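# Open the two glued outer flaps of a cardboard box

## Task

Swing both glued-shut outer flaps of the cardboard box open so that, once released, each one stands vertical or tilts away from the box, with the box still standing upright. Flaps that stay open only because the robot holds them do not count, and anything the robot is still in contact with at the end must not drop more than about a fingernail's thickness when left alone, or the task fails.

## Robot and tools

Robot: two six-joint arms, left_arm and right_arm, each with a parallel two-pad gripper and a wrist camera (cam_left_wrist and cam_right_wrist, both 672x504). The arm names are labels only and do not match the sides of any image. A flat plate juts roughly 9 cm from the last joint's axis toward the gripper's -y direction and rotates with it, so keep it clear of the box and the other arm.

Frame: all reported positions share one scene frame. Origin is on the tabletop midway between the arms, +z up, +x out across the table, left_arm sits toward +y. Positions are metres, orientations are wxyz quaternions, velocities m/s and rad/s. Printed hand positions can be off, more so at long reach. The gripper's fingers point along its own +z and close along its own x; the reported point lies between the pads, and fingertips extend 17.5 mm past it.

execute_actions takes "actions": a list that is empty or holds exactly one item, plus optional "pictures" (true/false). An empty list only reports the current state. An item {"steps": N} with no rows is a wait of N control steps (up to 300, 1/30 s each) counted from the previous result; no new command is sent. An item {"rows": [...], "steps": N} is a motion of up to 15 steps (default 15); each row covers one step and the final row repeats if rows run out. A rejected call moves nothing.

Each row is one flat list of 18 numbers, every one in [-1, 1], always covering both arms: left_arm first (6 joint numbers, then gripper position, force_limit, speed), then right_arm in the same 9-slot order. Joint order: shoulder pan, shoulder lift, elbow, wrist 1, wrist 2, wrist 3.

Joint numbers are offsets, not poses. They are measured from the joint angles in the latest result that printed them (before any such result, and for later calls within a single reply, from where the arm is when the action begins), not from the previous row. Scale: 1.0 equals 1.989 rad. So sending all zeros drives the arm back to that reference, it does not hold still. Stated ranges (rad): left_arm pan -3.142..3.142, lift -6.283..6.283, elbow 0.000..3.142, wrists -6.283..6.283 each; right_arm pan 0.000..6.283, lift -6.283..6.283, elbow -3.142..0.000, wrists -6.283..6.283. Asking more than 0.010 rad outward past a limit gets the call refused; true limits may differ by up to 0.010 rad, and a joint told to pass its true limit stops there, possibly reported as "joint sent to its limit" (absence of that line proves nothing). Each step the joint target is clamped to within 0.575 rad of the measured angle, and if targets would move the gripper over 100 mm from where it is, all are scaled back. Motion lags commands by about 0.17 s and joints are speed and acceleration limited, so big moves may still be in progress when the result arrives.

Gripper numbers are absolute settings. position: +1 fully open (50 mm gap), about -0.65 pads touching, -1 to grip (closes until blocked). force_limit per pad: -1 about 20 N, 0 about 102 N, +1 about 185 N (actual may run ~17 % higher). speed of gap change: -1 20 mm/s, 0 85, +1 150. To leave a gripper alone, repeat its current three values; 0 is a real command. New force or speed only applies once position changes by at least 0.01; to loosen a grip, open first.

Results: state line per arm with pose and velocities; Joint positions and Joint velocities blocks (rad, rad/s); joint torques (uncalibrated, noisy, nonzero in free air); Wrist force and Wrist torque per arm in the gripper's own axes (offset up to ~4 N, noise, saturates near 50 N, force points from the touched surface back into the arm; "no reading" is harmless). object_status: 0 moving, 1 blocked while opening, 2 blocked while closing (a grip), 3 reached target or pads met. position_measured counts give opening ≈ (250 − counts) × 0.202 mm. "joint command not followed" means the clearance check altered targets; HELD marks steps where your row was not sent. After a call the arms keep heading to the last target until they settle or a step is HELD.

zoom_image: {"camera": one of the two names, "region": [x0, y0, x1, y1]} in that camera's pixels from the top-left, at most 504 by 504, on its latest image. show_instructions shows reference pictures, no arguments. finished_scene {"scene": n} ends the current scene and grades it; irreversible.

Avoid: contact torque reaching a joint's limit (133 N m for pan, lift, elbow; 24.9 N m for each wrist) or 150 N external force, either of which freezes that arm for 10 s. Do not let arms collide or press on each other, do not crush or tip the box, and do not knock anything off the table. Long loaded holds heat motors (warning from 70 °C, brake stop at 85 °C). Occasional brief tugs may act on held parts. Before finishing, release the flaps, back away, and confirm they stay open and the box stands upright.

Each tool is called after "Call:" in YAML: its name, and indented under it one key for each argument.

Reference images:

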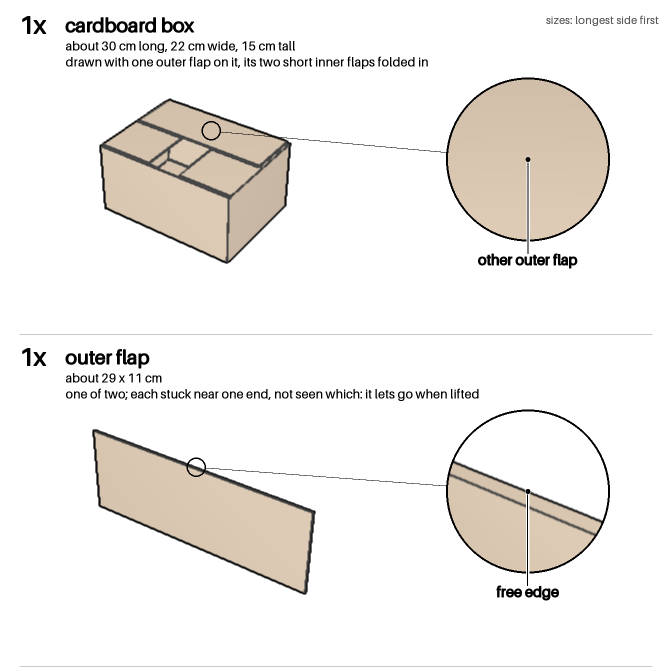

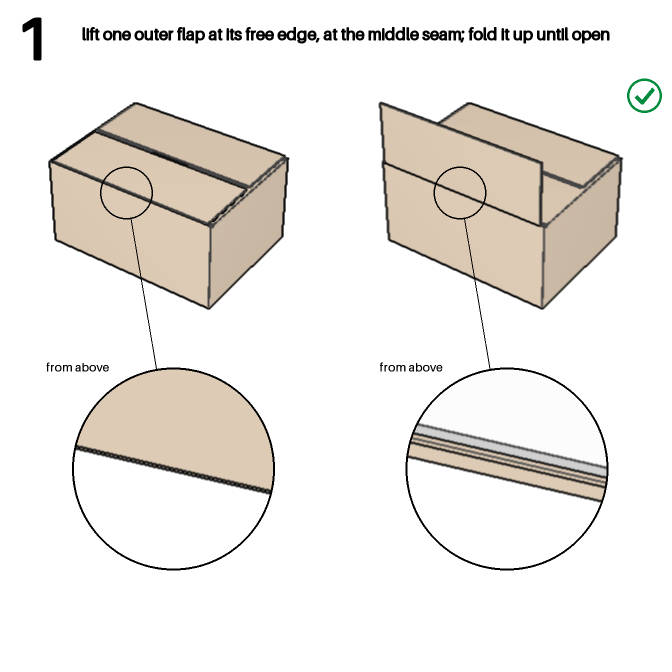

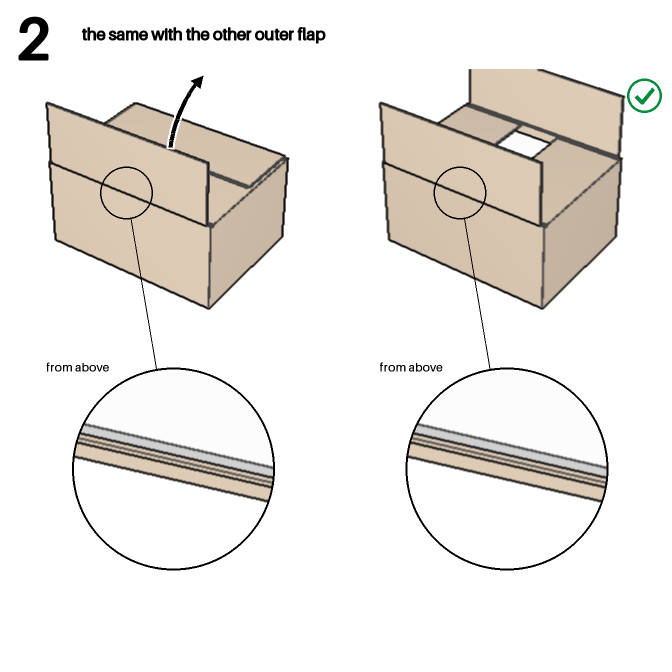

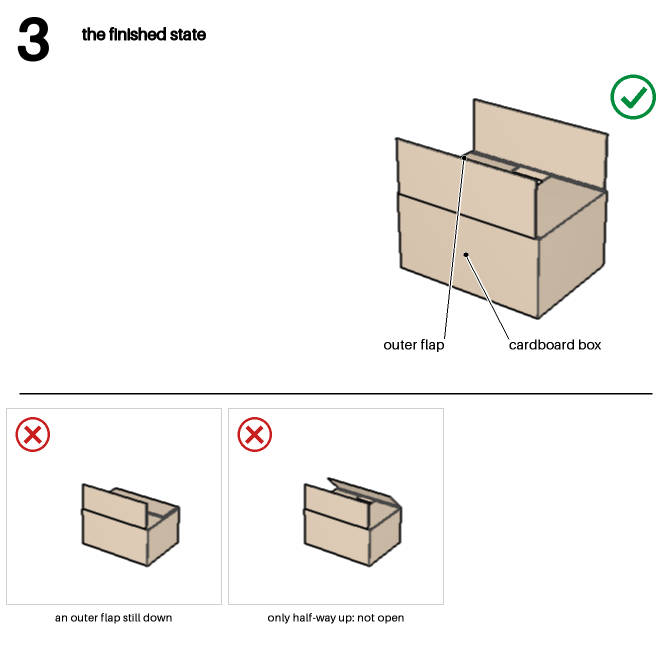

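## Session

Call:
execute_actions:
  actions: []

Scene clock: 0.00 s of 4500.00 s.
left_arm: end_effector_position=(+0.3948, +0.6289, +0.1213) position_measured=3 object_status=3 end_effector_quat_wxyz=(-0.103, +0.985, -0.129, +0.055) end_effector_velocity=(+0.000, +0.000, +0.001) end_effector_angular_velocity=(-0.000, -0.001, +0.001) | right_arm: end_effector_position=(+0.0043, +0.0407, +0.2361) position_measured=136 object_status=3 end_effector_quat_wxyz=(+0.615, -0.482, +0.583, -0.222) end_effector_velocity=(-0.000, +0.000, -0.000) end_effector_angular_velocity=(+0.003, +0.001, +0.000)
Joint positions: left_arm=[-0.443 -2.033  2.479 -2.091 -1.348  1.54 ] | right_arm=[ 5.616 -1.663 -2.124 -2.214  0.544  0.29 ]
Joint velocities: left_arm=[ 0.001 -0.    -0.001 -0.    -0.     0.   ] | right_arm=[-0.    -0.     0.     0.001 -0.001  0.002]
Joint torques (N m, as the arm reports them, + toward a larger angle): no reading
Motor temperatures (°C, as the motors report them): left_arm=[22 20 22 29 25 27] | right_arm=[24 23 23 29 28 32]
Wrist force (N, on the end effector, along its own x y z axes, offset not removed): no reading
Wrist torque (N m, same axes, about the end effector's origin, offset not removed): no reading

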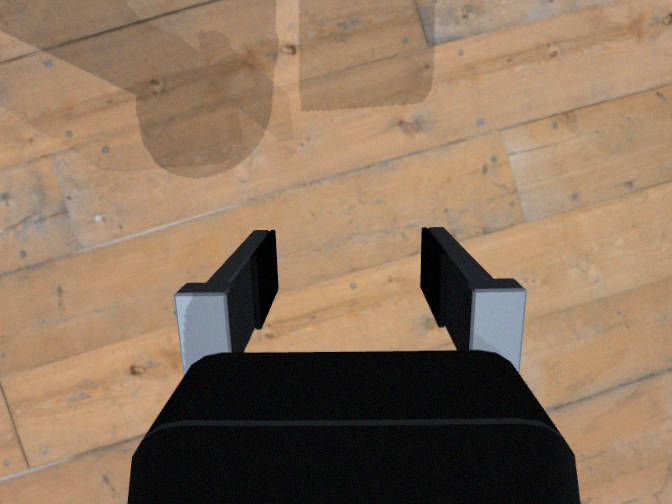

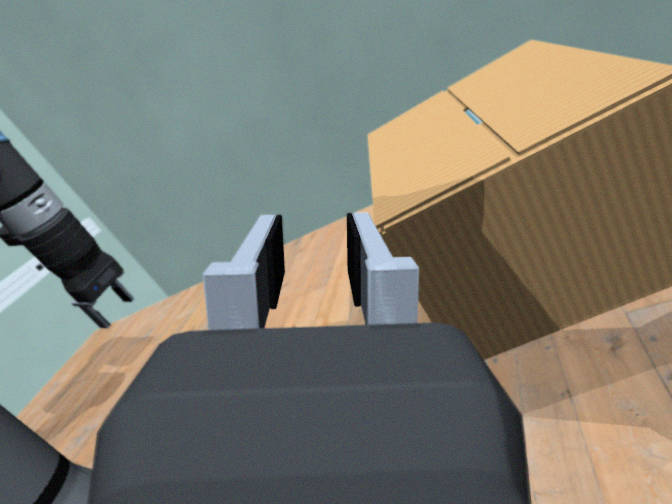

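Call:
execute_actions:
  actions:
    - {"rows":[[0,0,0,0,0,0,1,0,0,-0.7265,0.115,0.35,0.1825,0.516,0,1,0,0]]}
  pictures: false

Call:
execute_actions:
  actions:
    - {"steps":60}

Scene clock: 52.63 s of 4500.00 s.
left_arm: end_effector_position=(+0.3948, +0.6289, +0.1213) position_measured=3 object_status=3 end_effector_quat_wxyz=(-0.103, +0.985, -0.129, +0.055) end_effector_velocity=(+0.001, -0.000, +0.001) end_effector_angular_velocity=(-0.000, -0.002, -0.001) | right_arm: end_effector_position=(+0.1027, +0.0031, +0.3588) position_measured=3 object_status=0 end_effector_quat_wxyz=(+0.176, +0.052, +0.980, -0.071) end_effector_velocity=(+0.322, -0.203, +0.205) end_effector_angular_velocity=(+0.826, +1.686, -2.282)
Joint positions: left_arm=[-0.443 -2.033  2.479 -2.091 -1.348  1.54 ] | right_arm=[ 4.896 -1.466 -1.56  -1.905  1.255  0.29 ]
Joint velocities: left_arm=[-0.001  0.    -0.001 -0.     0.    -0.   ] | right_arm=[-1.939  0.155  0.651  0.261  1.583 -0.   ]
Joint torques (N m, as the arm reports them, + toward a larger angle): left_arm=[ -1.58  -3.45 -22.71  -3.26   0.84  -0.06] | right_arm=[-26.04  22.7   17.79   3.9    2.58  -0.19]
Motor temperatures (°C, as the motors report them): left_arm=[22 20 22 29 25 27] | right_arm=[24 23 23 29 28 32]
Wrist force (N, on the end effector, along its own x y z axes, offset not removed): left_arm=[-1.0 -1.9 0.3] | right_arm=[-3.6 0.2 -3.7]
Wrist torque (N m, same axes, about the end effector's origin, offset not removed): left_arm=[0.00 0.06 -0.01] | right_arm=[0.04 0.70 0.03]
Steps of this call (steps 1 to 90: nothing new was sent; then 49.13 s passed at rest; steps 91 to 105: all 15 steps of this action). Readings (joint positions | what the end effector reports):
91: left_arm=[-0.443 -2.033 2.479 -2.091 -1.348 1.540] | right_arm=[5.616 -1.663 -2.124 -2.214 0.544 0.290] | left_arm position_measured=3 object_status=3 | right_arm position_measured=135 object_status=0
92: left_arm=[-0.443 -2.033 2.479 -2.091 -1.348 1.540] | right_arm=[5.613 -1.660 -2.121 -2.211 0.547 0.290] | left_arm position_measured=3 object_status=3 | right_arm position_measured=121 object_status=0
94: left_arm=[-0.443 -2.033 2.479 -2.091 -1.348 1.540] | right_arm=[5.565 -1.620 -2.073 -2.163 0.594 0.290] | left_arm position_measured=3 object_status=3 | right_arm position_measured=93 object_status=0
98: left_arm=[-0.443 -2.033 2.479 -2.091 -1.348 1.540] | right_arm=[5.340 -1.536 -1.848 -2.025 0.819 0.290] | left_arm position_measured=3 object_status=3 | right_arm position_measured=36 object_status=0
105: the state above

Scene clock: 54.63 s of 4500.00 s.
left_arm: end_effector_position=(+0.3948, +0.6289, +0.1213) position_measured=3 object_status=3 end_effector_quat_wxyz=(-0.103, +0.985, -0.129, +0.055) end_effector_velocity=(-0.000, -0.000, -0.000) end_effector_angular_velocity=(-0.000, +0.001, -0.001) | right_arm: end_effector_position=(+0.2686, -0.1241, +0.4190) position_measured=3 object_status=3 end_effector_quat_wxyz=(+0.001, +0.419, +0.908, -0.000) end_effector_velocity=(-0.000, -0.000, -0.002) end_effector_angular_velocity=(-0.002, +0.003, +0.001)
Joint positions: left_arm=[-0.443 -2.033  2.479 -2.091 -1.348  1.54 ] | right_arm=[ 4.171 -1.435 -1.428 -1.851  1.57   0.29 ]
Joint velocities: left_arm=[-0.001  0.     0.001  0.    -0.    -0.   ] | right_arm=[-0.    -0.001 -0.003  0.     0.001 -0.001]
Joint torques (N m, as the arm reports them, + toward a larger angle): left_arm=[ -1.49  -3.27 -22.64  -3.28   0.77  -0.12] | right_arm=[-11.83  29.2   34.24   5.26   2.34  -0.23]
Motor temperatures (°C, as the motors report them): left_arm=[22 20 22 29 25 27] | right_arm=[24 23 23 29 28 32]
Wrist force (N, on the end effector, along its own x y z axes, offset not removed): left_arm=[-1.5 -0.6 2.0] | right_arm=[-0.8 0.1 -1.6]
Wrist torque (N m, same axes, about the end effector's origin, offset not removed): left_arm=[0.09 0.07 0.40] | right_arm=[0.04 0.15 -0.06]
Steps of this call (steps 1 to 45: the robot went on to your last target; steps 46 to 60: nothing new was sent). Readings (joint positions | what the end effector reports):
1: left_arm=[-0.443 -2.033 2.479 -2.091 -1.348 1.540] | right_arm=[4.833 -1.461 -1.541 -1.897 1.301 0.290] | left_arm position_measured=3 object_status=3 | right_arm position_measured=3 object_status=0
2: left_arm=[-0.443 -2.033 2.479 -2.091 -1.348 1.540] | right_arm=[4.774 -1.458 -1.527 -1.891 1.336 0.290] | left_arm position_measured=3 object_status=3 | right_arm position_measured=3 object_status=3
4: left_arm=[-0.443 -2.033 2.479 -2.091 -1.348 1.540] | right_arm=[4.670 -1.453 -1.505 -1.883 1.386 0.290] | left_arm position_measured=3 object_status=3 | right_arm position_measured=3 object_status=3
8: left_arm=[-0.443 -2.033 2.479 -2.091 -1.348 1.540] | right_arm=[4.480 -1.446 -1.474 -1.870 1.460 0.290] | left_arm position_measured=3 object_status=3 | right_arm position_measured=3 object_status=3
60: the state above
All arms were judged still, so your last target was given up. Only a new action makes them travel on or press farther. Fingers that are still opening or closing keep moving.

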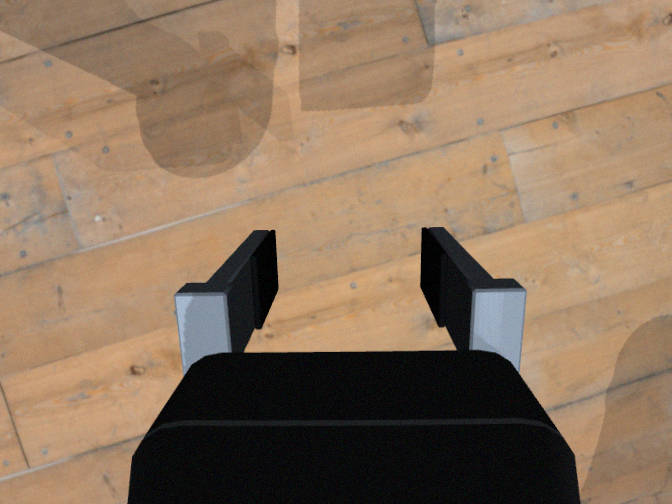

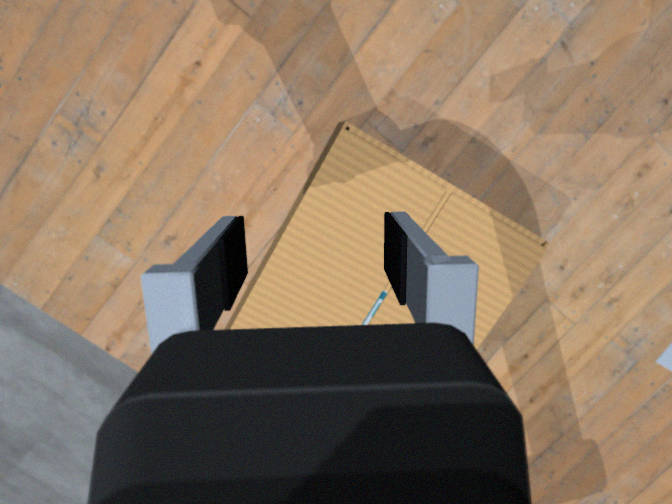

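Call:
execute_actions:
  actions:
    - {"rows":[[0,0,0,0,0,0,1,0,0,0,0,0,0,0,1,1,0,0]]}
  pictures: false

Call:
execute_actions:
  actions:
    - {"rows":[[0,0,0,0,0,0,1,0,0,0,0,0,0,0,1,1,0,0]]}
  pictures: false

Call:
execute_actions:
  actions:
    - {"steps":40}

Scene clock: 63.17 s of 4500.00 s.
left_arm: end_effector_position=(+0.3948, +0.6289, +0.1213) position_measured=3 object_status=3 end_effector_quat_wxyz=(-0.103, +0.985, -0.129, +0.055) end_effector_velocity=(+0.000, +0.000, +0.001) end_effector_angular_velocity=(-0.000, -0.001, +0.001) | right_arm: end_effector_position=(+0.2629, -0.1040, +0.4190) position_measured=3 object_status=3 end_effector_quat_wxyz=(+0.001, +0.760, +0.650, -0.000) end_effector_velocity=(+0.009, +0.059, +0.001) end_effector_angular_velocity=(+0.002, -0.004, -2.387)
Joint positions: left_arm=[-0.443 -2.033  2.479 -2.091 -1.348  1.54 ] | right_arm=[ 4.171 -1.435 -1.428 -1.851  1.57   1.152]
Joint velocities: left_arm=[ 0.001 -0.    -0.001 -0.    -0.     0.001] | right_arm=[ 0.     0.001  0.001 -0.001 -0.     2.387]
Joint torques (N m, as the arm reports them, + toward a larger angle): left_arm=[ -2.19  -2.44 -23.03  -3.32   0.9    0.04] | right_arm=[-11.7   28.42  33.85   5.03   2.15   7.49]
Motor temperatures (°C, as the motors report them): left_arm=[22 20 22 29 25 27] | right_arm=[24 23 23 29 28 32]
Wrist force (N, on the end effector, along its own x y z axes, offset not removed): left_arm=[0.4 -4.1 2.4] | right_arm=[0.1 0.5 -0.1]
Wrist torque (N m, same axes, about the end effector's origin, offset not removed): left_arm=[-0.61 -0.09 0.27] | right_arm=[0.13 -0.07 -0.11]
Steps of this call (steps 1 to 90: nothing new was sent; then 5.03 s passed at rest; steps 91 to 105: all 15 steps of this action). Readings (joint positions | what the end effector reports):
91: left_arm=[-0.443 -2.033 2.479 -2.091 -1.348 1.540] | right_arm=[4.171 -1.435 -1.428 -1.851 1.570 0.290] | left_arm position_measured=3 object_status=3 | right_arm position_measured=3 object_status=3
92: left_arm=[-0.443 -2.033 2.479 -2.091 -1.348 1.540] | right_arm=[4.171 -1.435 -1.428 -1.851 1.570 0.293] | left_arm position_measured=3 object_status=3 | right_arm position_measured=3 object_status=3
94: left_arm=[-0.443 -2.033 2.479 -2.091 -1.348 1.540] | right_arm=[4.171 -1.435 -1.428 -1.851 1.570 0.341] | left_arm position_measured=3 object_status=3 | right_arm position_measured=3 object_status=3
98: left_arm=[-0.443 -2.033 2.479 -2.091 -1.348 1.540] | right_arm=[4.171 -1.435 -1.428 -1.851 1.570 0.585] | left_arm position_measured=3 object_status=3 | right_arm position_measured=3 object_status=3
105: the state above

Scene clock: 63.67 s of 4500.00 s.
left_arm: end_effector_position=(+0.3948, +0.6289, +0.1213) position_measured=3 object_status=3 end_effector_quat_wxyz=(-0.103, +0.985, -0.129, +0.055) end_effector_velocity=(+0.000, -0.000, +0.000) end_effector_angular_velocity=(+0.000, -0.001, -0.002) | right_arm: end_effector_position=(+0.2828, -0.0833, +0.4190) position_measured=3 object_status=3 end_effector_quat_wxyz=(+0.001, +0.995, +0.097, +0.000) end_effector_velocity=(+0.059, +0.012, +0.001) end_effector_angular_velocity=(+0.005, -0.005, -2.387)
Joint positions: left_arm=[-0.443 -2.033  2.479 -2.091 -1.348  1.54 ] | right_arm=[ 4.171 -1.435 -1.428 -1.851  1.57   2.373]
Joint velocities: left_arm=[-0.001 -0.    -0.001 -0.     0.     0.001] | right_arm=[-0.     0.002  0.001  0.002  0.     2.387]
Joint torques (N m, as the arm reports them, + toward a larger angle): left_arm=[ -1.74  -3.3  -22.88  -3.34   0.92   0.01] | right_arm=[-11.17  29.7   34.57   5.14   2.42   7.47]
Motor temperatures (°C, as the motors report them): left_arm=[22 20 22 29 25 27] | right_arm=[24 23 23 29 28 32]
Wrist force (N, on the end effector, along its own x y z axes, offset not removed): left_arm=[-3.9 -1.5 4.0] | right_arm=[3.1 -0.4 -2.6]
Wrist torque (N m, same axes, about the end effector's origin, offset not removed): left_arm=[-0.13 0.64 0.32] | right_arm=[0.07 -0.36 -0.15]
Steps of this call (steps 1 to 15: all 15 steps of this action). Readings (joint positions | what the end effector reports):
1: left_arm=[-0.443 -2.033 2.479 -2.091 -1.348 1.540] | right_arm=[4.171 -1.435 -1.428 -1.851 1.570 1.233] | left_arm position_measured=3 object_status=3 | right_arm position_measured=3 object_status=3
2: left_arm=[-0.443 -2.033 2.479 -2.091 -1.348 1.540] | right_arm=[4.171 -1.435 -1.428 -1.851 1.570 1.315] | left_arm position_measured=3 object_status=3 | right_arm position_measured=3 object_status=3
4: left_arm=[-0.443 -2.033 2.479 -2.091 -1.348 1.540] | right_arm=[4.171 -1.435 -1.428 -1.851 1.570 1.477] | left_arm position_measured=3 object_status=3 | right_arm position_measured=3 object_status=3
8: left_arm=[-0.443 -2.033 2.479 -2.091 -1.348 1.540] | right_arm=[4.171 -1.435 -1.428 -1.851 1.570 1.803] | left_arm position_measured=3 object_status=3 | right_arm position_measured=3 object_status=3
15: the state above

Scene clock: 65.00 s of 4500.00 s.
left_arm: end_effector_position=(+0.3948, +0.6289, +0.1213) position_measured=3 object_status=3 end_effector_quat_wxyz=(-0.103, +0.985, -0.129, +0.055) end_effector_velocity=(-0.000, +0.000, -0.000) end_effector_angular_velocity=(+0.000, +0.001, -0.001) | right_arm: end_effector_position=(+0.3012, -0.0869, +0.4190) position_measured=3 object_status=3 end_effector_quat_wxyz=(+0.001, +0.959, -0.283, +0.000) end_effector_velocity=(+0.000, -0.000, -0.001) end_effector_angular_velocity=(-0.003, +0.001, +0.002)
Joint positions: left_arm=[-0.443 -2.033  2.479 -2.091 -1.348  1.54 ] | right_arm=[ 4.171 -1.435 -1.428 -1.851  1.57   3.14 ]
Joint velocities: left_arm=[-0.    -0.     0.     0.     0.     0.001] | right_arm=[-0.    -0.001 -0.001 -0.    -0.001 -0.002]
Joint torques (N m, as the arm reports them, + toward a larger angle): left_arm=[ -1.44  -3.2  -22.89  -3.35   0.8    0.  ] | right_arm=[-10.63  29.52  33.73   5.26   2.32   2.8 ]
Motor temperatures (°C, as the motors report them): left_arm=[22 20 22 29 25 27] | right_arm=[24 23 23 29 28 32]
Wrist force (N, on the end effector, along its own x y z axes, offset not removed): left_arm=[-0.8 -4.9 3.2] | right_arm=[0.5 -0.5 -0.3]
Wrist torque (N m, same axes, about the end effector's origin, offset not removed): left_arm=[-0.76 0.16 0.10] | right_arm=[-0.03 -0.01 -0.06]
Steps of this call (steps 1 to 40: the robot went on to your last target). Readings (joint positions | what the end effector reports):
1: left_arm=[-0.443 -2.033 2.479 -2.091 -1.348 1.540] | right_arm=[4.171 -1.435 -1.428 -1.851 1.570 2.454] | left_arm position_measured=3 object_status=3 | right_arm position_measured=3 object_status=3
2: left_arm=[-0.443 -2.033 2.479 -2.091 -1.348 1.540] | right_arm=[4.171 -1.435 -1.428 -1.851 1.570 2.535] | left_arm position_measured=3 object_status=3 | right_arm position_measured=3 object_status=3
4: left_arm=[-0.443 -2.033 2.479 -2.091 -1.348 1.540] | right_arm=[4.171 -1.435 -1.428 -1.851 1.570 2.698] | left_arm position_measured=3 object_status=3 | right_arm position_measured=3 object_status=3
8: left_arm=[-0.443 -2.033 2.479 -2.091 -1.348 1.540] | right_arm=[4.171 -1.435 -1.428 -1.851 1.570 2.969] | left_arm position_measured=3 object_status=3 | right_arm position_measured=3 object_status=3
40: the state above

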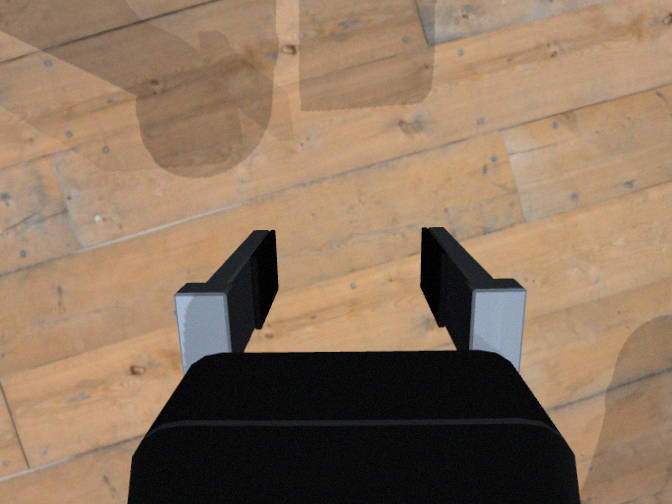

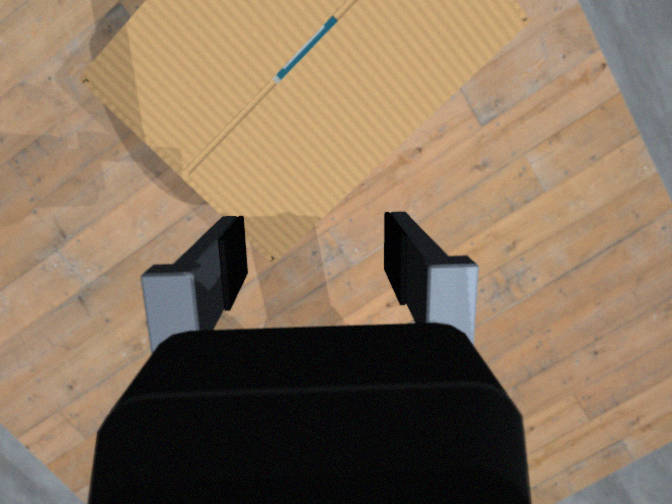

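Call:
zoom_image:
  camera: "cam_right_wrist"
  region: [150, 0, 400, 200]

Region (150, 0, 400, 200) of cam_right_wrist's 672x504 image, scaled by 2.016, with more detail than that image has; it fills the top 403 rows of this view, and the rest is white.

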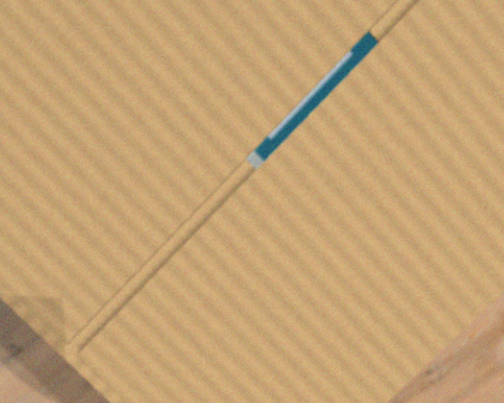

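Call:
execute_actions:
  actions:
    - {"rows":[[0,0,0,0,0,0,1,0,0,-0.048,-0.1106,-0.2413,0.4957,0.1684,0.367,1,0,0]]}
  pictures: false

Call:
execute_actions:
  actions:
    - {"steps":40}

Scene clock: 111.80 s of 4500.00 s.
left_arm: end_effector_position=(+0.3948, +0.6289, +0.1213) position_measured=3 object_status=3 end_effector_quat_wxyz=(-0.103, +0.985, -0.129, +0.055) end_effector_velocity=(-0.001, +0.000, -0.001) end_effector_angular_velocity=(+0.000, +0.001, +0.001) | right_arm: end_effector_position=(+0.3278, -0.0129, +0.2277) position_measured=3 object_status=3 end_effector_quat_wxyz=(-0.030, +0.828, -0.546, -0.126) end_effector_velocity=(+0.124, +0.234, -0.329) end_effector_angular_velocity=(+0.873, +0.147, -1.554)
Joint positions: left_arm=[-0.443 -2.033  2.479 -2.091 -1.348  1.54 ] | right_arm=[ 4.096 -1.605 -1.79  -1.272  1.826  3.663]
Joint velocities: left_arm=[ 0.    -0.     0.001 -0.001  0.    -0.001] | right_arm=[-0.155 -0.378 -0.88   2.236  0.582  1.474]
Joint torques (N m, as the arm reports them, + toward a larger angle): left_arm=[ -1.45  -3.36 -22.54  -3.34   0.72  -0.07] | right_arm=[-12.11  34.64  34.22  12.53   3.95   4.78]
Motor temperatures (°C, as the motors report them): left_arm=[22 20 22 29 25 27] | right_arm=[24 23 23 29 28 32]
Wrist force (N, on the end effector, along its own x y z axes, offset not removed): left_arm=[0.6 -1.9 1.0] | right_arm=[2.3 -3.6 3.4]
Wrist torque (N m, same axes, about the end effector's origin, offset not removed): left_arm=[-0.03 -0.14 0.12] | right_arm=[-0.58 -0.28 -0.17]
Steps of this call (steps 1 to 15: the robot went on to your last target; steps 16 to 90: nothing new was sent; then 43.30 s passed at rest; steps 91 to 105: all 15 steps of this action). Readings (joint positions | what the end effector reports):
91: left_arm=[-0.443 -2.033 2.479 -2.091 -1.348 1.540] | right_arm=[4.171 -1.435 -1.428 -1.851 1.570 3.141] | left_arm position_measured=3 object_status=3 | right_arm position_measured=3 object_status=3
92: left_arm=[-0.443 -2.033 2.479 -2.091 -1.348 1.540] | right_arm=[4.169 -1.437 -1.430 -1.848 1.573 3.144] | left_arm position_measured=3 object_status=3 | right_arm position_measured=3 object_status=3
94: left_arm=[-0.443 -2.033 2.479 -2.091 -1.348 1.540] | right_arm=[4.158 -1.462 -1.472 -1.803 1.607 3.189] | left_arm position_measured=3 object_status=3 | right_arm position_measured=3 object_status=3
98: left_arm=[-0.443 -2.033 2.479 -2.091 -1.348 1.540] | right_arm=[4.137 -1.511 -1.581 -1.662 1.682 3.329] | left_arm position_measured=3 object_status=3 | right_arm position_measured=3 object_status=3
105: the state above

Scene clock: 113.13 s of 4500.00 s.
left_arm: end_effector_position=(+0.3948, +0.6289, +0.1213) position_measured=3 object_status=3 end_effector_quat_wxyz=(-0.103, +0.985, -0.129, +0.055) end_effector_velocity=(+0.000, +0.000, +0.001) end_effector_angular_velocity=(-0.000, -0.001, +0.001) | right_arm: end_effector_position=(+0.3557, +0.0316, +0.2068) position_measured=3 object_status=3 end_effector_quat_wxyz=(-0.135, +0.762, -0.611, -0.168) end_effector_velocity=(-0.000, -0.000, +0.000) end_effector_angular_velocity=(-0.000, -0.000, +0.002)
Joint positions: left_arm=[-0.443 -2.033  2.479 -2.091 -1.348  1.54 ] | right_arm=[ 4.076 -1.655 -1.907 -0.865  1.905  3.87 ]
Joint velocities: left_arm=[ 0.001  0.    -0.001 -0.     0.     0.   ] | right_arm=[ 0.     0.     0.    -0.001  0.    -0.002]
Joint torques (N m, as the arm reports them, + toward a larger angle): left_arm=[ -1.66  -3.4  -23.16  -3.42   0.79  -0.01] | right_arm=[-10.55  18.95  15.38   5.55   3.42   2.79]
Motor temperatures (°C, as the motors report them): left_arm=[22 20 22 29 25 27] | right_arm=[24 23 23 29 28 32]
Wrist force (N, on the end effector, along its own x y z axes, offset not removed): left_arm=[1.4 -3.0 5.5] | right_arm=[-1.6 -1.0 0.2]
Wrist torque (N m, same axes, about the end effector's origin, offset not removed): left_arm=[-0.35 -0.29 0.17] | right_arm=[0.00 0.30 0.06]
Steps of this call (steps 1 to 30: the robot went on to your last target; steps 31 to 40: nothing new was sent). Readings (joint positions | what the end effector reports):
1: left_arm=[-0.443 -2.033 2.479 -2.091 -1.348 1.540] | right_arm=[4.092 -1.616 -1.817 -1.196 1.844 3.709] | left_arm position_measured=3 object_status=3 | right_arm position_measured=3 object_status=3
2: left_arm=[-0.443 -2.033 2.479 -2.091 -1.348 1.540] | right_arm=[4.088 -1.625 -1.837 -1.124 1.858 3.746] | left_arm position_measured=3 object_status=3 | right_arm position_measured=3 object_status=3
4: left_arm=[-0.443 -2.033 2.479 -2.091 -1.348 1.540] | right_arm=[4.083 -1.637 -1.866 -1.019 1.877 3.796] | left_arm position_measured=3 object_status=3 | right_arm position_measured=3 object_status=3
8: left_arm=[-0.443 -2.033 2.479 -2.091 -1.348 1.540] | right_arm=[4.078 -1.648 -1.893 -0.919 1.895 3.844] | left_arm position_measured=3 object_status=3 | right_arm position_measured=3 object_status=3
40: the state above
All arms were judged still, so your last target was given up. Only a new action makes them travel on or press farther. Fingers that are still opening or closing keep moving.

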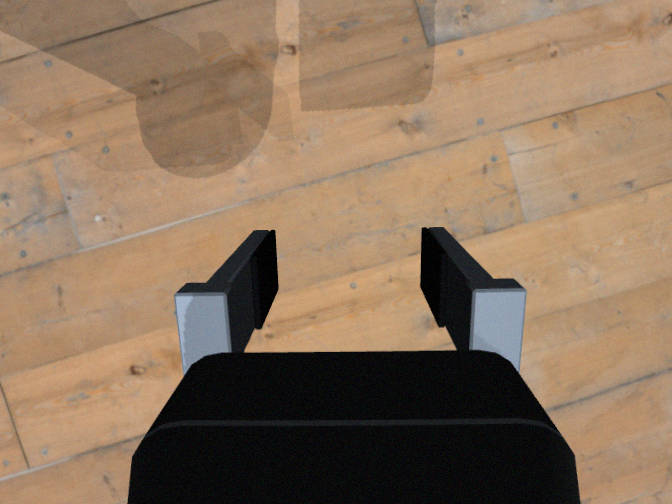

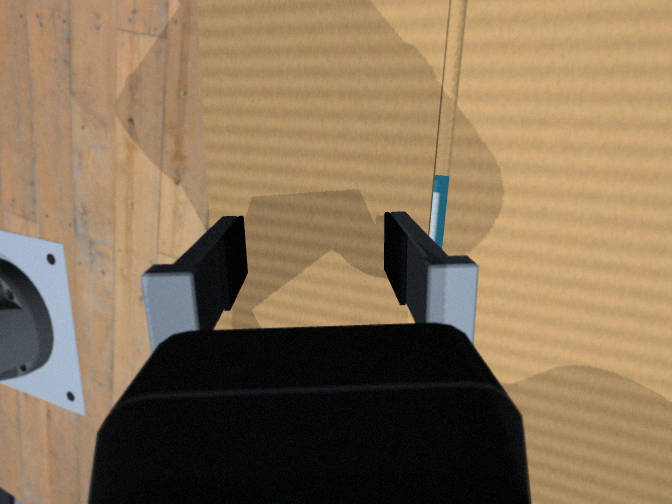

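Call:
execute_actions:
  actions:
    - {"rows":[[0,0,0,0,0,0,1,0,0,0.009,0.0278,-0.0516,0.0239,0,0.008,1,0,0]]}
  pictures: false

Call:
execute_actions:
  actions:
    - {"steps":20}

Scene clock: 127.00 s of 4500.00 s.
left_arm: end_effector_position=(+0.3948, +0.6289, +0.1213) position_measured=3 object_status=3 end_effector_quat_wxyz=(-0.103, +0.985, -0.129, +0.055) end_effector_velocity=(-0.000, -0.000, -0.000) end_effector_angular_velocity=(+0.000, +0.001, -0.002) | right_arm: end_effector_position=(+0.3302, +0.0143, +0.1920) position_measured=3 object_status=3 end_effector_quat_wxyz=(-0.133, +0.762, -0.610, -0.171) end_effector_velocity=(-0.008, -0.006, -0.006) end_effector_angular_velocity=(-0.005, +0.005, -0.001)
Joint positions: left_arm=[-0.443 -2.033  2.479 -2.091 -1.348  1.54 ] | right_arm=[ 4.093 -1.601 -2.006 -0.819  1.905  3.886]
Joint velocities: left_arm=[-0.001  0.     0.001  0.    -0.     0.001] | right_arm=[ 0.005  0.014 -0.03   0.011 -0.001  0.006]
Joint torques (N m, as the arm reports them, + toward a larger angle): left_arm=[ -1.29  -3.4  -23.04  -3.44   0.82   0.01] | right_arm=[ 9.33 35.34 16.78  5.69  2.62  2.42]
Motor temperatures (°C, as the motors report them): left_arm=[22 20 22 29 25 27] | right_arm=[24 23 23 29 28 32]
Wrist force (N, on the end effector, along its own x y z axes, offset not removed): left_arm=[-0.3 -3.5 1.5] | right_arm=[0.6 -3.1 1.8]
Wrist torque (N m, same axes, about the end effector's origin, offset not removed): left_arm=[-0.76 0.16 0.20] | right_arm=[-0.45 -0.03 -0.10]
Steps of this call (steps 1 to 90: nothing new was sent; then 10.37 s passed at rest; steps 91 to 105: all 15 steps of this action). Readings (joint positions | what the end effector reports):
91: left_arm=[-0.443 -2.033 2.479 -2.091 -1.348 1.540] | right_arm=[4.076 -1.655 -1.907 -0.865 1.905 3.870] | left_arm position_measured=3 object_status=3 | right_arm position_measured=3 object_status=3
92: left_arm=[-0.443 -2.033 2.479 -2.091 -1.348 1.540] | right_arm=[4.077 -1.652 -1.911 -0.862 1.905 3.872] | left_arm position_measured=3 object_status=3 | right_arm position_measured=3 object_status=3
94: left_arm=[-0.443 -2.033 2.479 -2.091 -1.348 1.540] | right_arm=[4.083 -1.634 -1.941 -0.847 1.905 3.877] | left_arm position_measured=3 object_status=3 | right_arm position_measured=3 object_status=3
98: left_arm=[-0.443 -2.033 2.479 -2.091 -1.348 1.540] | right_arm=[4.090 -1.612 -1.986 -0.828 1.905 3.883] | left_arm position_measured=3 object_status=3 | right_arm position_measured=3 object_status=3
105: the state above

Scene clock: 127.67 s of 4500.00 s.
left_arm: end_effector_position=(+0.3948, +0.6289, +0.1213) position_measured=3 object_status=3 end_effector_quat_wxyz=(-0.103, +0.985, -0.129, +0.055) end_effector_velocity=(+0.000, -0.000, +0.000) end_effector_angular_velocity=(-0.000, -0.001, -0.000) | right_arm: end_effector_position=(+0.3292, +0.0135, +0.1913) position_measured=3 object_status=3 end_effector_quat_wxyz=(-0.133, +0.762, -0.610, -0.171) end_effector_velocity=(+0.000, +0.001, +0.000) end_effector_angular_velocity=(+0.002, -0.001, +0.001)
Joint positions: left_arm=[-0.443 -2.033  2.479 -2.091 -1.348  1.54 ] | right_arm=[ 4.094 -1.599 -2.01  -0.818  1.905  3.886]
Joint velocities: left_arm=[ 0. -0. -0. -0.  0.  0.] | right_arm=[ 0.    -0.     0.001  0.002  0.001 -0.   ]
Joint torques (N m, as the arm reports them, + toward a larger angle): left_arm=[ -2.13  -3.33 -23.48  -3.37   0.81   0.01] | right_arm=[10.76 35.77 13.88  5.86  1.65  2.52]
Motor temperatures (°C, as the motors report them): left_arm=[22 20 22 29 25 27] | right_arm=[24 23 23 29 28 32]
Wrist force (N, on the end effector, along its own x y z axes, offset not removed): left_arm=[1.4 -2.8 4.2] | right_arm=[-0.8 -0.2 -0.1]
Wrist torque (N m, same axes, about the end effector's origin, offset not removed): left_arm=[-0.12 -0.30 -0.08] | right_arm=[0.15 0.12 -0.09]
Steps of this call (steps 1 to 15: the robot went on to your last target; steps 16 to 20: nothing new was sent). Readings (joint positions | what the end effector reports):
1: left_arm=[-0.443 -2.033 2.479 -2.091 -1.348 1.540] | right_arm=[4.093 -1.601 -2.007 -0.819 1.905 3.886] | left_arm position_measured=3 object_status=3 | right_arm position_measured=3 object_status=3
2: left_arm=[-0.443 -2.033 2.479 -2.091 -1.348 1.540] | right_arm=[4.093 -1.601 -2.008 -0.819 1.905 3.886] | left_arm position_measured=3 object_status=3 | right_arm position_measured=3 object_status=3
4: left_arm=[-0.443 -2.033 2.479 -2.091 -1.348 1.540] | right_arm=[4.093 -1.600 -2.009 -0.818 1.905 3.886] | left_arm position_measured=3 object_status=3 | right_arm position_measured=3 object_status=3
8: left_arm=[-0.443 -2.033 2.479 -2.091 -1.348 1.540] | right_arm=[4.094 -1.600 -2.010 -0.818 1.905 3.886] | left_arm position_measured=3 object_status=3 | right_arm position_measured=3 object_status=3
20: the state above
All arms were judged still, so your last target was given up. Only a new action makes them travel on or press farther. Fingers that are still opening or closing keep moving.

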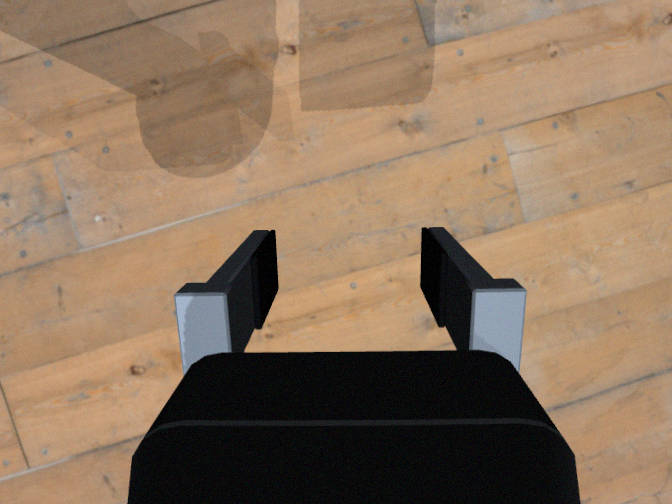

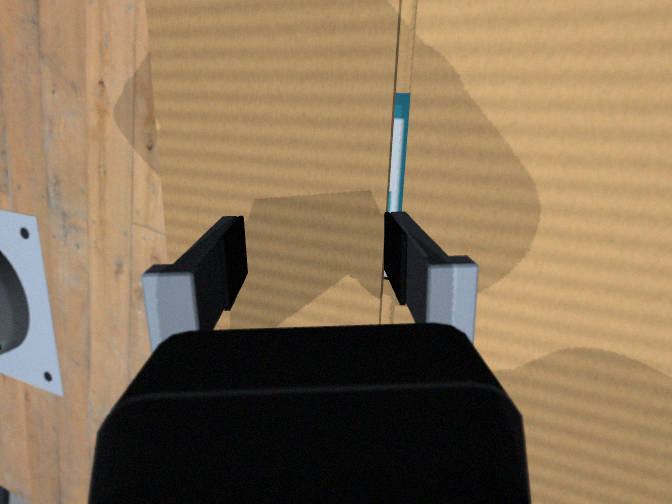

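Call:
execute_actions:
  actions:
    - {"rows":[[0,0,0,0,0,0,1,0,0,0.003,-0.008,-0.004,0.012,0,0.028,1,0,0],[0,0,0,0,0,0,1,0,0,0.003,-0.008,-0.004,0.012,0,0.028,1,0,0],[0,0,0,0,0,0,1,0,0,0.003,-0.008,-0.004,0.012,0,0.028,1,0,0],[0,0,0,0,0,0,1,0,0,0.003,-0.008,-0.004,0.012,0,0.028,1,0,0],[0,0,0,0,0,0,1,0,0,0.003,-0.008,-0.004,0.012,0,0.028,1,0,0],[0,0,0,0,0,0,1,0,0,0.006,-0.0168,-0.0085,0.0254,0,0.031,1,0,0]]}
  pictures: false

Call:
execute_actions:
  actions:
    - {"steps":15}

Scene clock: 141.00 s of 4500.00 s.
left_arm: end_effector_position=(+0.3948, +0.6289, +0.1213) position_measured=3 object_status=3 end_effector_quat_wxyz=(-0.103, +0.985, -0.129, +0.055) end_effector_velocity=(-0.001, +0.001, -0.001) end_effector_angular_velocity=(+0.000, +0.002, +0.003) | right_arm: end_effector_position=(+0.3279, +0.0202, +0.1747) position_measured=3 object_status=3 end_effector_quat_wxyz=(-0.127, +0.748, -0.628, -0.175) end_effector_velocity=(-0.001, +0.004, -0.011) end_effector_angular_velocity=(-0.000, +0.007, -0.011)
Joint positions: left_arm=[-0.443 -2.033  2.479 -2.091 -1.348  1.54 ] | right_arm=[ 4.105 -1.629 -2.025 -0.771  1.904  3.945]
Joint velocities: left_arm=[ 0.003 -0.     0.001  0.     0.    -0.   ] | right_arm=[ 0.007 -0.02  -0.012  0.034 -0.     0.02 ]
Joint torques (N m, as the arm reports them, + toward a larger angle): left_arm=[ -1.6   -3.5  -23.41  -3.4    0.88   0.01] | right_arm=[ 16.32 -20.13 -14.41  -2.     0.49   3.08]
Motor temperatures (°C, as the motors report them): left_arm=[22 20 22 29 25 27] | right_arm=[24 23 23 29 28 32]
Wrist force (N, on the end effector, along its own x y z axes, offset not removed): left_arm=[5.8 -3.9 1.9] | right_arm=[-11.2 3.3 -50.0]
Wrist torque (N m, same axes, about the end effector's origin, offset not removed): left_arm=[-0.38 -0.85 -0.11] | right_arm=[0.03 1.62 -0.07]
Steps of this call (steps 1 to 90: nothing new was sent; then 9.83 s passed at rest; steps 91 to 105: all 15 steps of this action). Readings (joint positions | what the end effector reports):
91: left_arm=[-0.443 -2.033 2.479 -2.091 -1.348 1.540] | right_arm=[4.094 -1.599 -2.010 -0.818 1.905 3.886] | left_arm position_measured=3 object_status=3 | right_arm position_measured=3 object_status=3
92: left_arm=[-0.443 -2.033 2.479 -2.091 -1.348 1.540] | right_arm=[4.094 -1.600 -2.011 -0.816 1.905 3.889] | left_arm position_measured=3 object_status=3 | right_arm position_measured=3 object_status=3
94: left_arm=[-0.443 -2.033 2.479 -2.091 -1.348 1.540] | right_arm=[4.096 -1.605 -2.013 -0.808 1.905 3.907] | left_arm position_measured=3 object_status=3 | right_arm position_measured=3 object_status=3
98: left_arm=[-0.443 -2.033 2.479 -2.091 -1.348 1.540] | right_arm=[4.100 -1.616 -2.019 -0.792 1.905 3.931] | left_arm position_measured=3 object_status=3 | right_arm position_measured=3 object_status=3
105: the state above

Scene clock: 141.50 s of 4500.00 s.
left_arm: end_effector_position=(+0.3948, +0.6289, +0.1213) position_measured=3 object_status=3 end_effector_quat_wxyz=(-0.103, +0.985, -0.129, +0.055) end_effector_velocity=(-0.001, +0.000, -0.001) end_effector_angular_velocity=(+0.001, +0.001, -0.000) | right_arm: end_effector_position=(+0.3276, +0.0206, +0.1729) position_measured=3 object_status=3 end_effector_quat_wxyz=(-0.127, +0.747, -0.629, -0.175) end_effector_velocity=(+0.000, +0.001, -0.000) end_effector_angular_velocity=(+0.001, -0.001, +0.001)
Joint positions: left_arm=[-0.443 -2.033  2.479 -2.091 -1.348  1.54 ] | right_arm=[ 4.106 -1.632 -2.027 -0.767  1.905  3.948]
Joint velocities: left_arm=[ 0.001 -0.     0.001  0.     0.     0.001] | right_arm=[ 0.001 -0.002  0.002  0.001 -0.    -0.001]
Joint torques (N m, as the arm reports them, + toward a larger angle): left_arm=[ -1.97  -3.47 -23.48  -3.36   0.79   0.07] | right_arm=[ 20.12 -45.7  -37.53  -8.44   1.35   3.11]
Motor temperatures (°C, as the motors report them): left_arm=[22 20 22 29 25 27] | right_arm=[24 23 23 29 28 32]
Wrist force (N, on the end effector, along its own x y z axes, offset not removed): left_arm=[-2.0 1.1 4.6] | right_arm=[-21.2 6.5 -50.0]
Wrist torque (N m, same axes, about the end effector's origin, offset not removed): left_arm=[0.30 0.28 0.28] | right_arm=[1.52 2.75 0.18]
Steps of this call (steps 1 to 15: the robot went on to your last target). Readings (joint positions | what the end effector reports):
1: left_arm=[-0.443 -2.033 2.479 -2.091 -1.348 1.540] | right_arm=[4.105 -1.630 -2.026 -0.770 1.904 3.946] | left_arm position_measured=3 object_status=3 | right_arm position_measured=3 object_status=3
2: left_arm=[-0.443 -2.033 2.479 -2.091 -1.348 1.540] | right_arm=[4.105 -1.630 -2.026 -0.769 1.904 3.946] | left_arm position_measured=3 object_status=3 | right_arm position_measured=3 object_status=3
4: left_arm=[-0.443 -2.033 2.479 -2.091 -1.348 1.540] | right_arm=[4.105 -1.631 -2.026 -0.768 1.904 3.947] | left_arm position_measured=3 object_status=3 | right_arm position_measured=3 object_status=3
8: left_arm=[-0.443 -2.033 2.479 -2.091 -1.348 1.540] | right_arm=[4.105 -1.632 -2.027 -0.767 1.905 3.947] | left_arm position_measured=3 object_status=3 | right_arm position_measured=3 object_status=3
15: the state above
All arms were judged still, so your last target was given up. Only a new action makes them travel on or press farther. Fingers that are still opening or closing keep moving.

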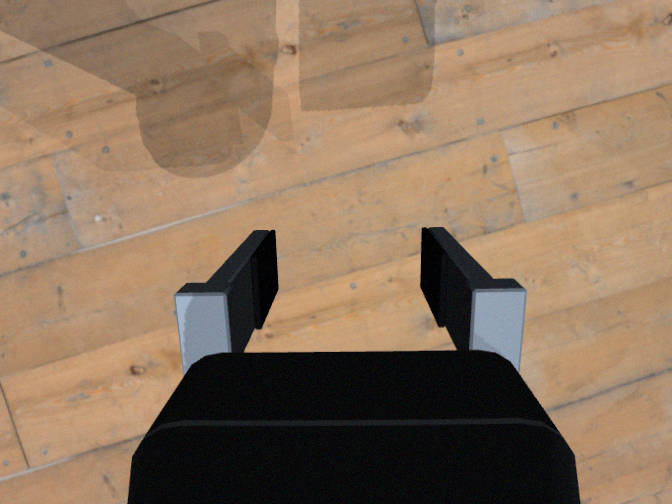

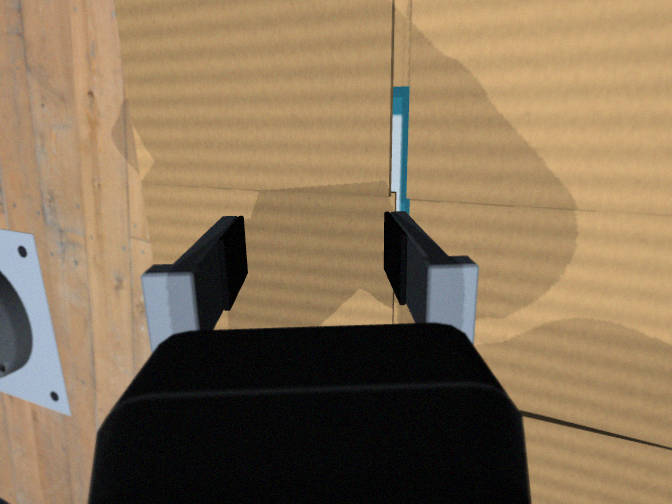

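Too hard; back off.

Call:
execute_actions:
  actions:
    - {"rows":[[0,0,0,0,0,0,1,0,0,-0.003,0.0085,0.0043,-0.0128,0,0,1,0,0]]}

Call:
zoom_image:
  camera: "cam_right_wrist"
  region: [300, 120, 500, 320]

Scene clock: 153.37 s of 4500.00 s.
left_arm: end_effector_position=(+0.3948, +0.6289, +0.1213) position_measured=3 object_status=3 end_effector_quat_wxyz=(-0.103, +0.985, -0.129, +0.055) end_effector_velocity=(-0.000, +0.000, -0.000) end_effector_angular_velocity=(-0.000, +0.000, +0.001) | right_arm: end_effector_position=(+0.3286, +0.0166, +0.1813) position_measured=3 object_status=3 end_effector_quat_wxyz=(-0.127, +0.745, -0.631, -0.175) end_effector_velocity=(+0.001, -0.000, +0.005) end_effector_angular_velocity=(+0.005, -0.006, -0.001)
Joint positions: left_arm=[-0.443 -2.033  2.479 -2.091 -1.348  1.54 ] | right_arm=[ 4.1   -1.617 -2.019 -0.792  1.905  3.948]
Joint velocities: left_arm=[ 0.001  0.     0.    -0.    -0.     0.   ] | right_arm=[-0.002  0.007  0.004 -0.004 -0.001 -0.001]
Joint torques (N m, as the arm reports them, + toward a larger angle): left_arm=[ -1.86  -3.09 -22.86  -3.29   0.78  -0.04] | right_arm=[-13.11  33.42  30.09   0.52  -2.43   0.61]
Motor temperatures (°C, as the motors report them): left_arm=[22 20 22 29 25 27] | right_arm=[24 23 23 29 28 32]
Wrist force (N, on the end effector, along its own x y z axes, offset not removed): left_arm=[-2.0 -0.1 0.3] | right_arm=[-5.3 -0.9 -3.0]
Wrist torque (N m, same axes, about the end effector's origin, offset not removed): left_arm=[0.07 0.52 0.17] | right_arm=[-0.31 0.26 -0.13]
Steps of this call (steps 1 to 90: nothing new was sent; then 8.37 s passed at rest; steps 91 to 105: all 15 steps of this action). Readings (joint positions | what the end effector reports):
91: left_arm=[-0.443 -2.033 2.479 -2.091 -1.348 1.540] | right_arm=[4.106 -1.633 -2.027 -0.767 1.905 3.948] | left_arm position_measured=3 object_status=3 | right_arm position_measured=3 object_status=3
92: left_arm=[-0.443 -2.033 2.479 -2.091 -1.348 1.540] | right_arm=[4.105 -1.632 -2.026 -0.769 1.905 3.948] | left_arm position_measured=3 object_status=3 | right_arm position_measured=3 object_status=3
94: left_arm=[-0.443 -2.033 2.479 -2.091 -1.348 1.540] | right_arm=[4.103 -1.627 -2.024 -0.778 1.905 3.948] | left_arm position_measured=3 object_status=3 | right_arm position_measured=3 object_status=3
98: left_arm=[-0.443 -2.033 2.479 -2.091 -1.348 1.540] | right_arm=[4.101 -1.620 -2.021 -0.788 1.905 3.948] | left_arm position_measured=3 object_status=3 | right_arm position_measured=3 object_status=3
105: the state above

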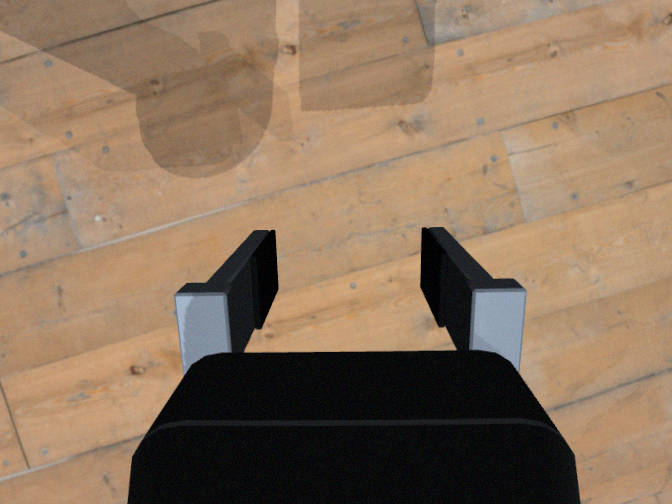

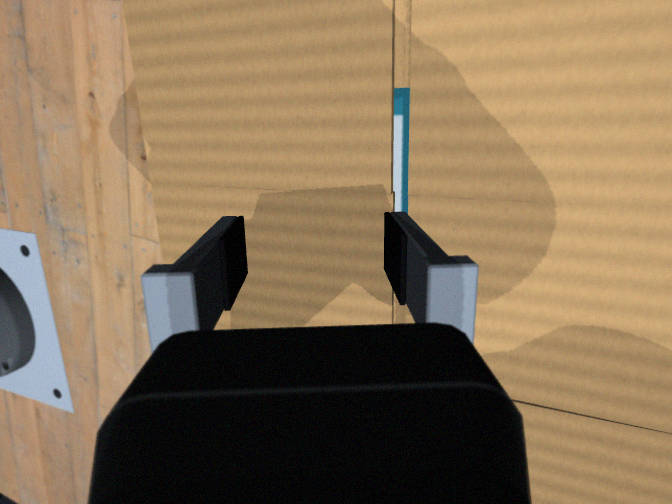

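Region (300, 120, 500, 320) of cam_right_wrist's 672x504 image, scaled by 2.520, with more detail than that image has.

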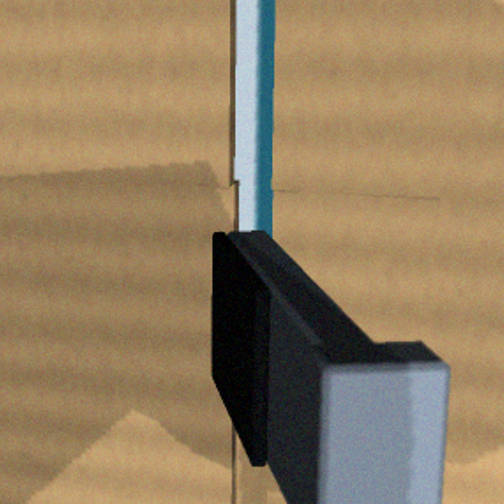

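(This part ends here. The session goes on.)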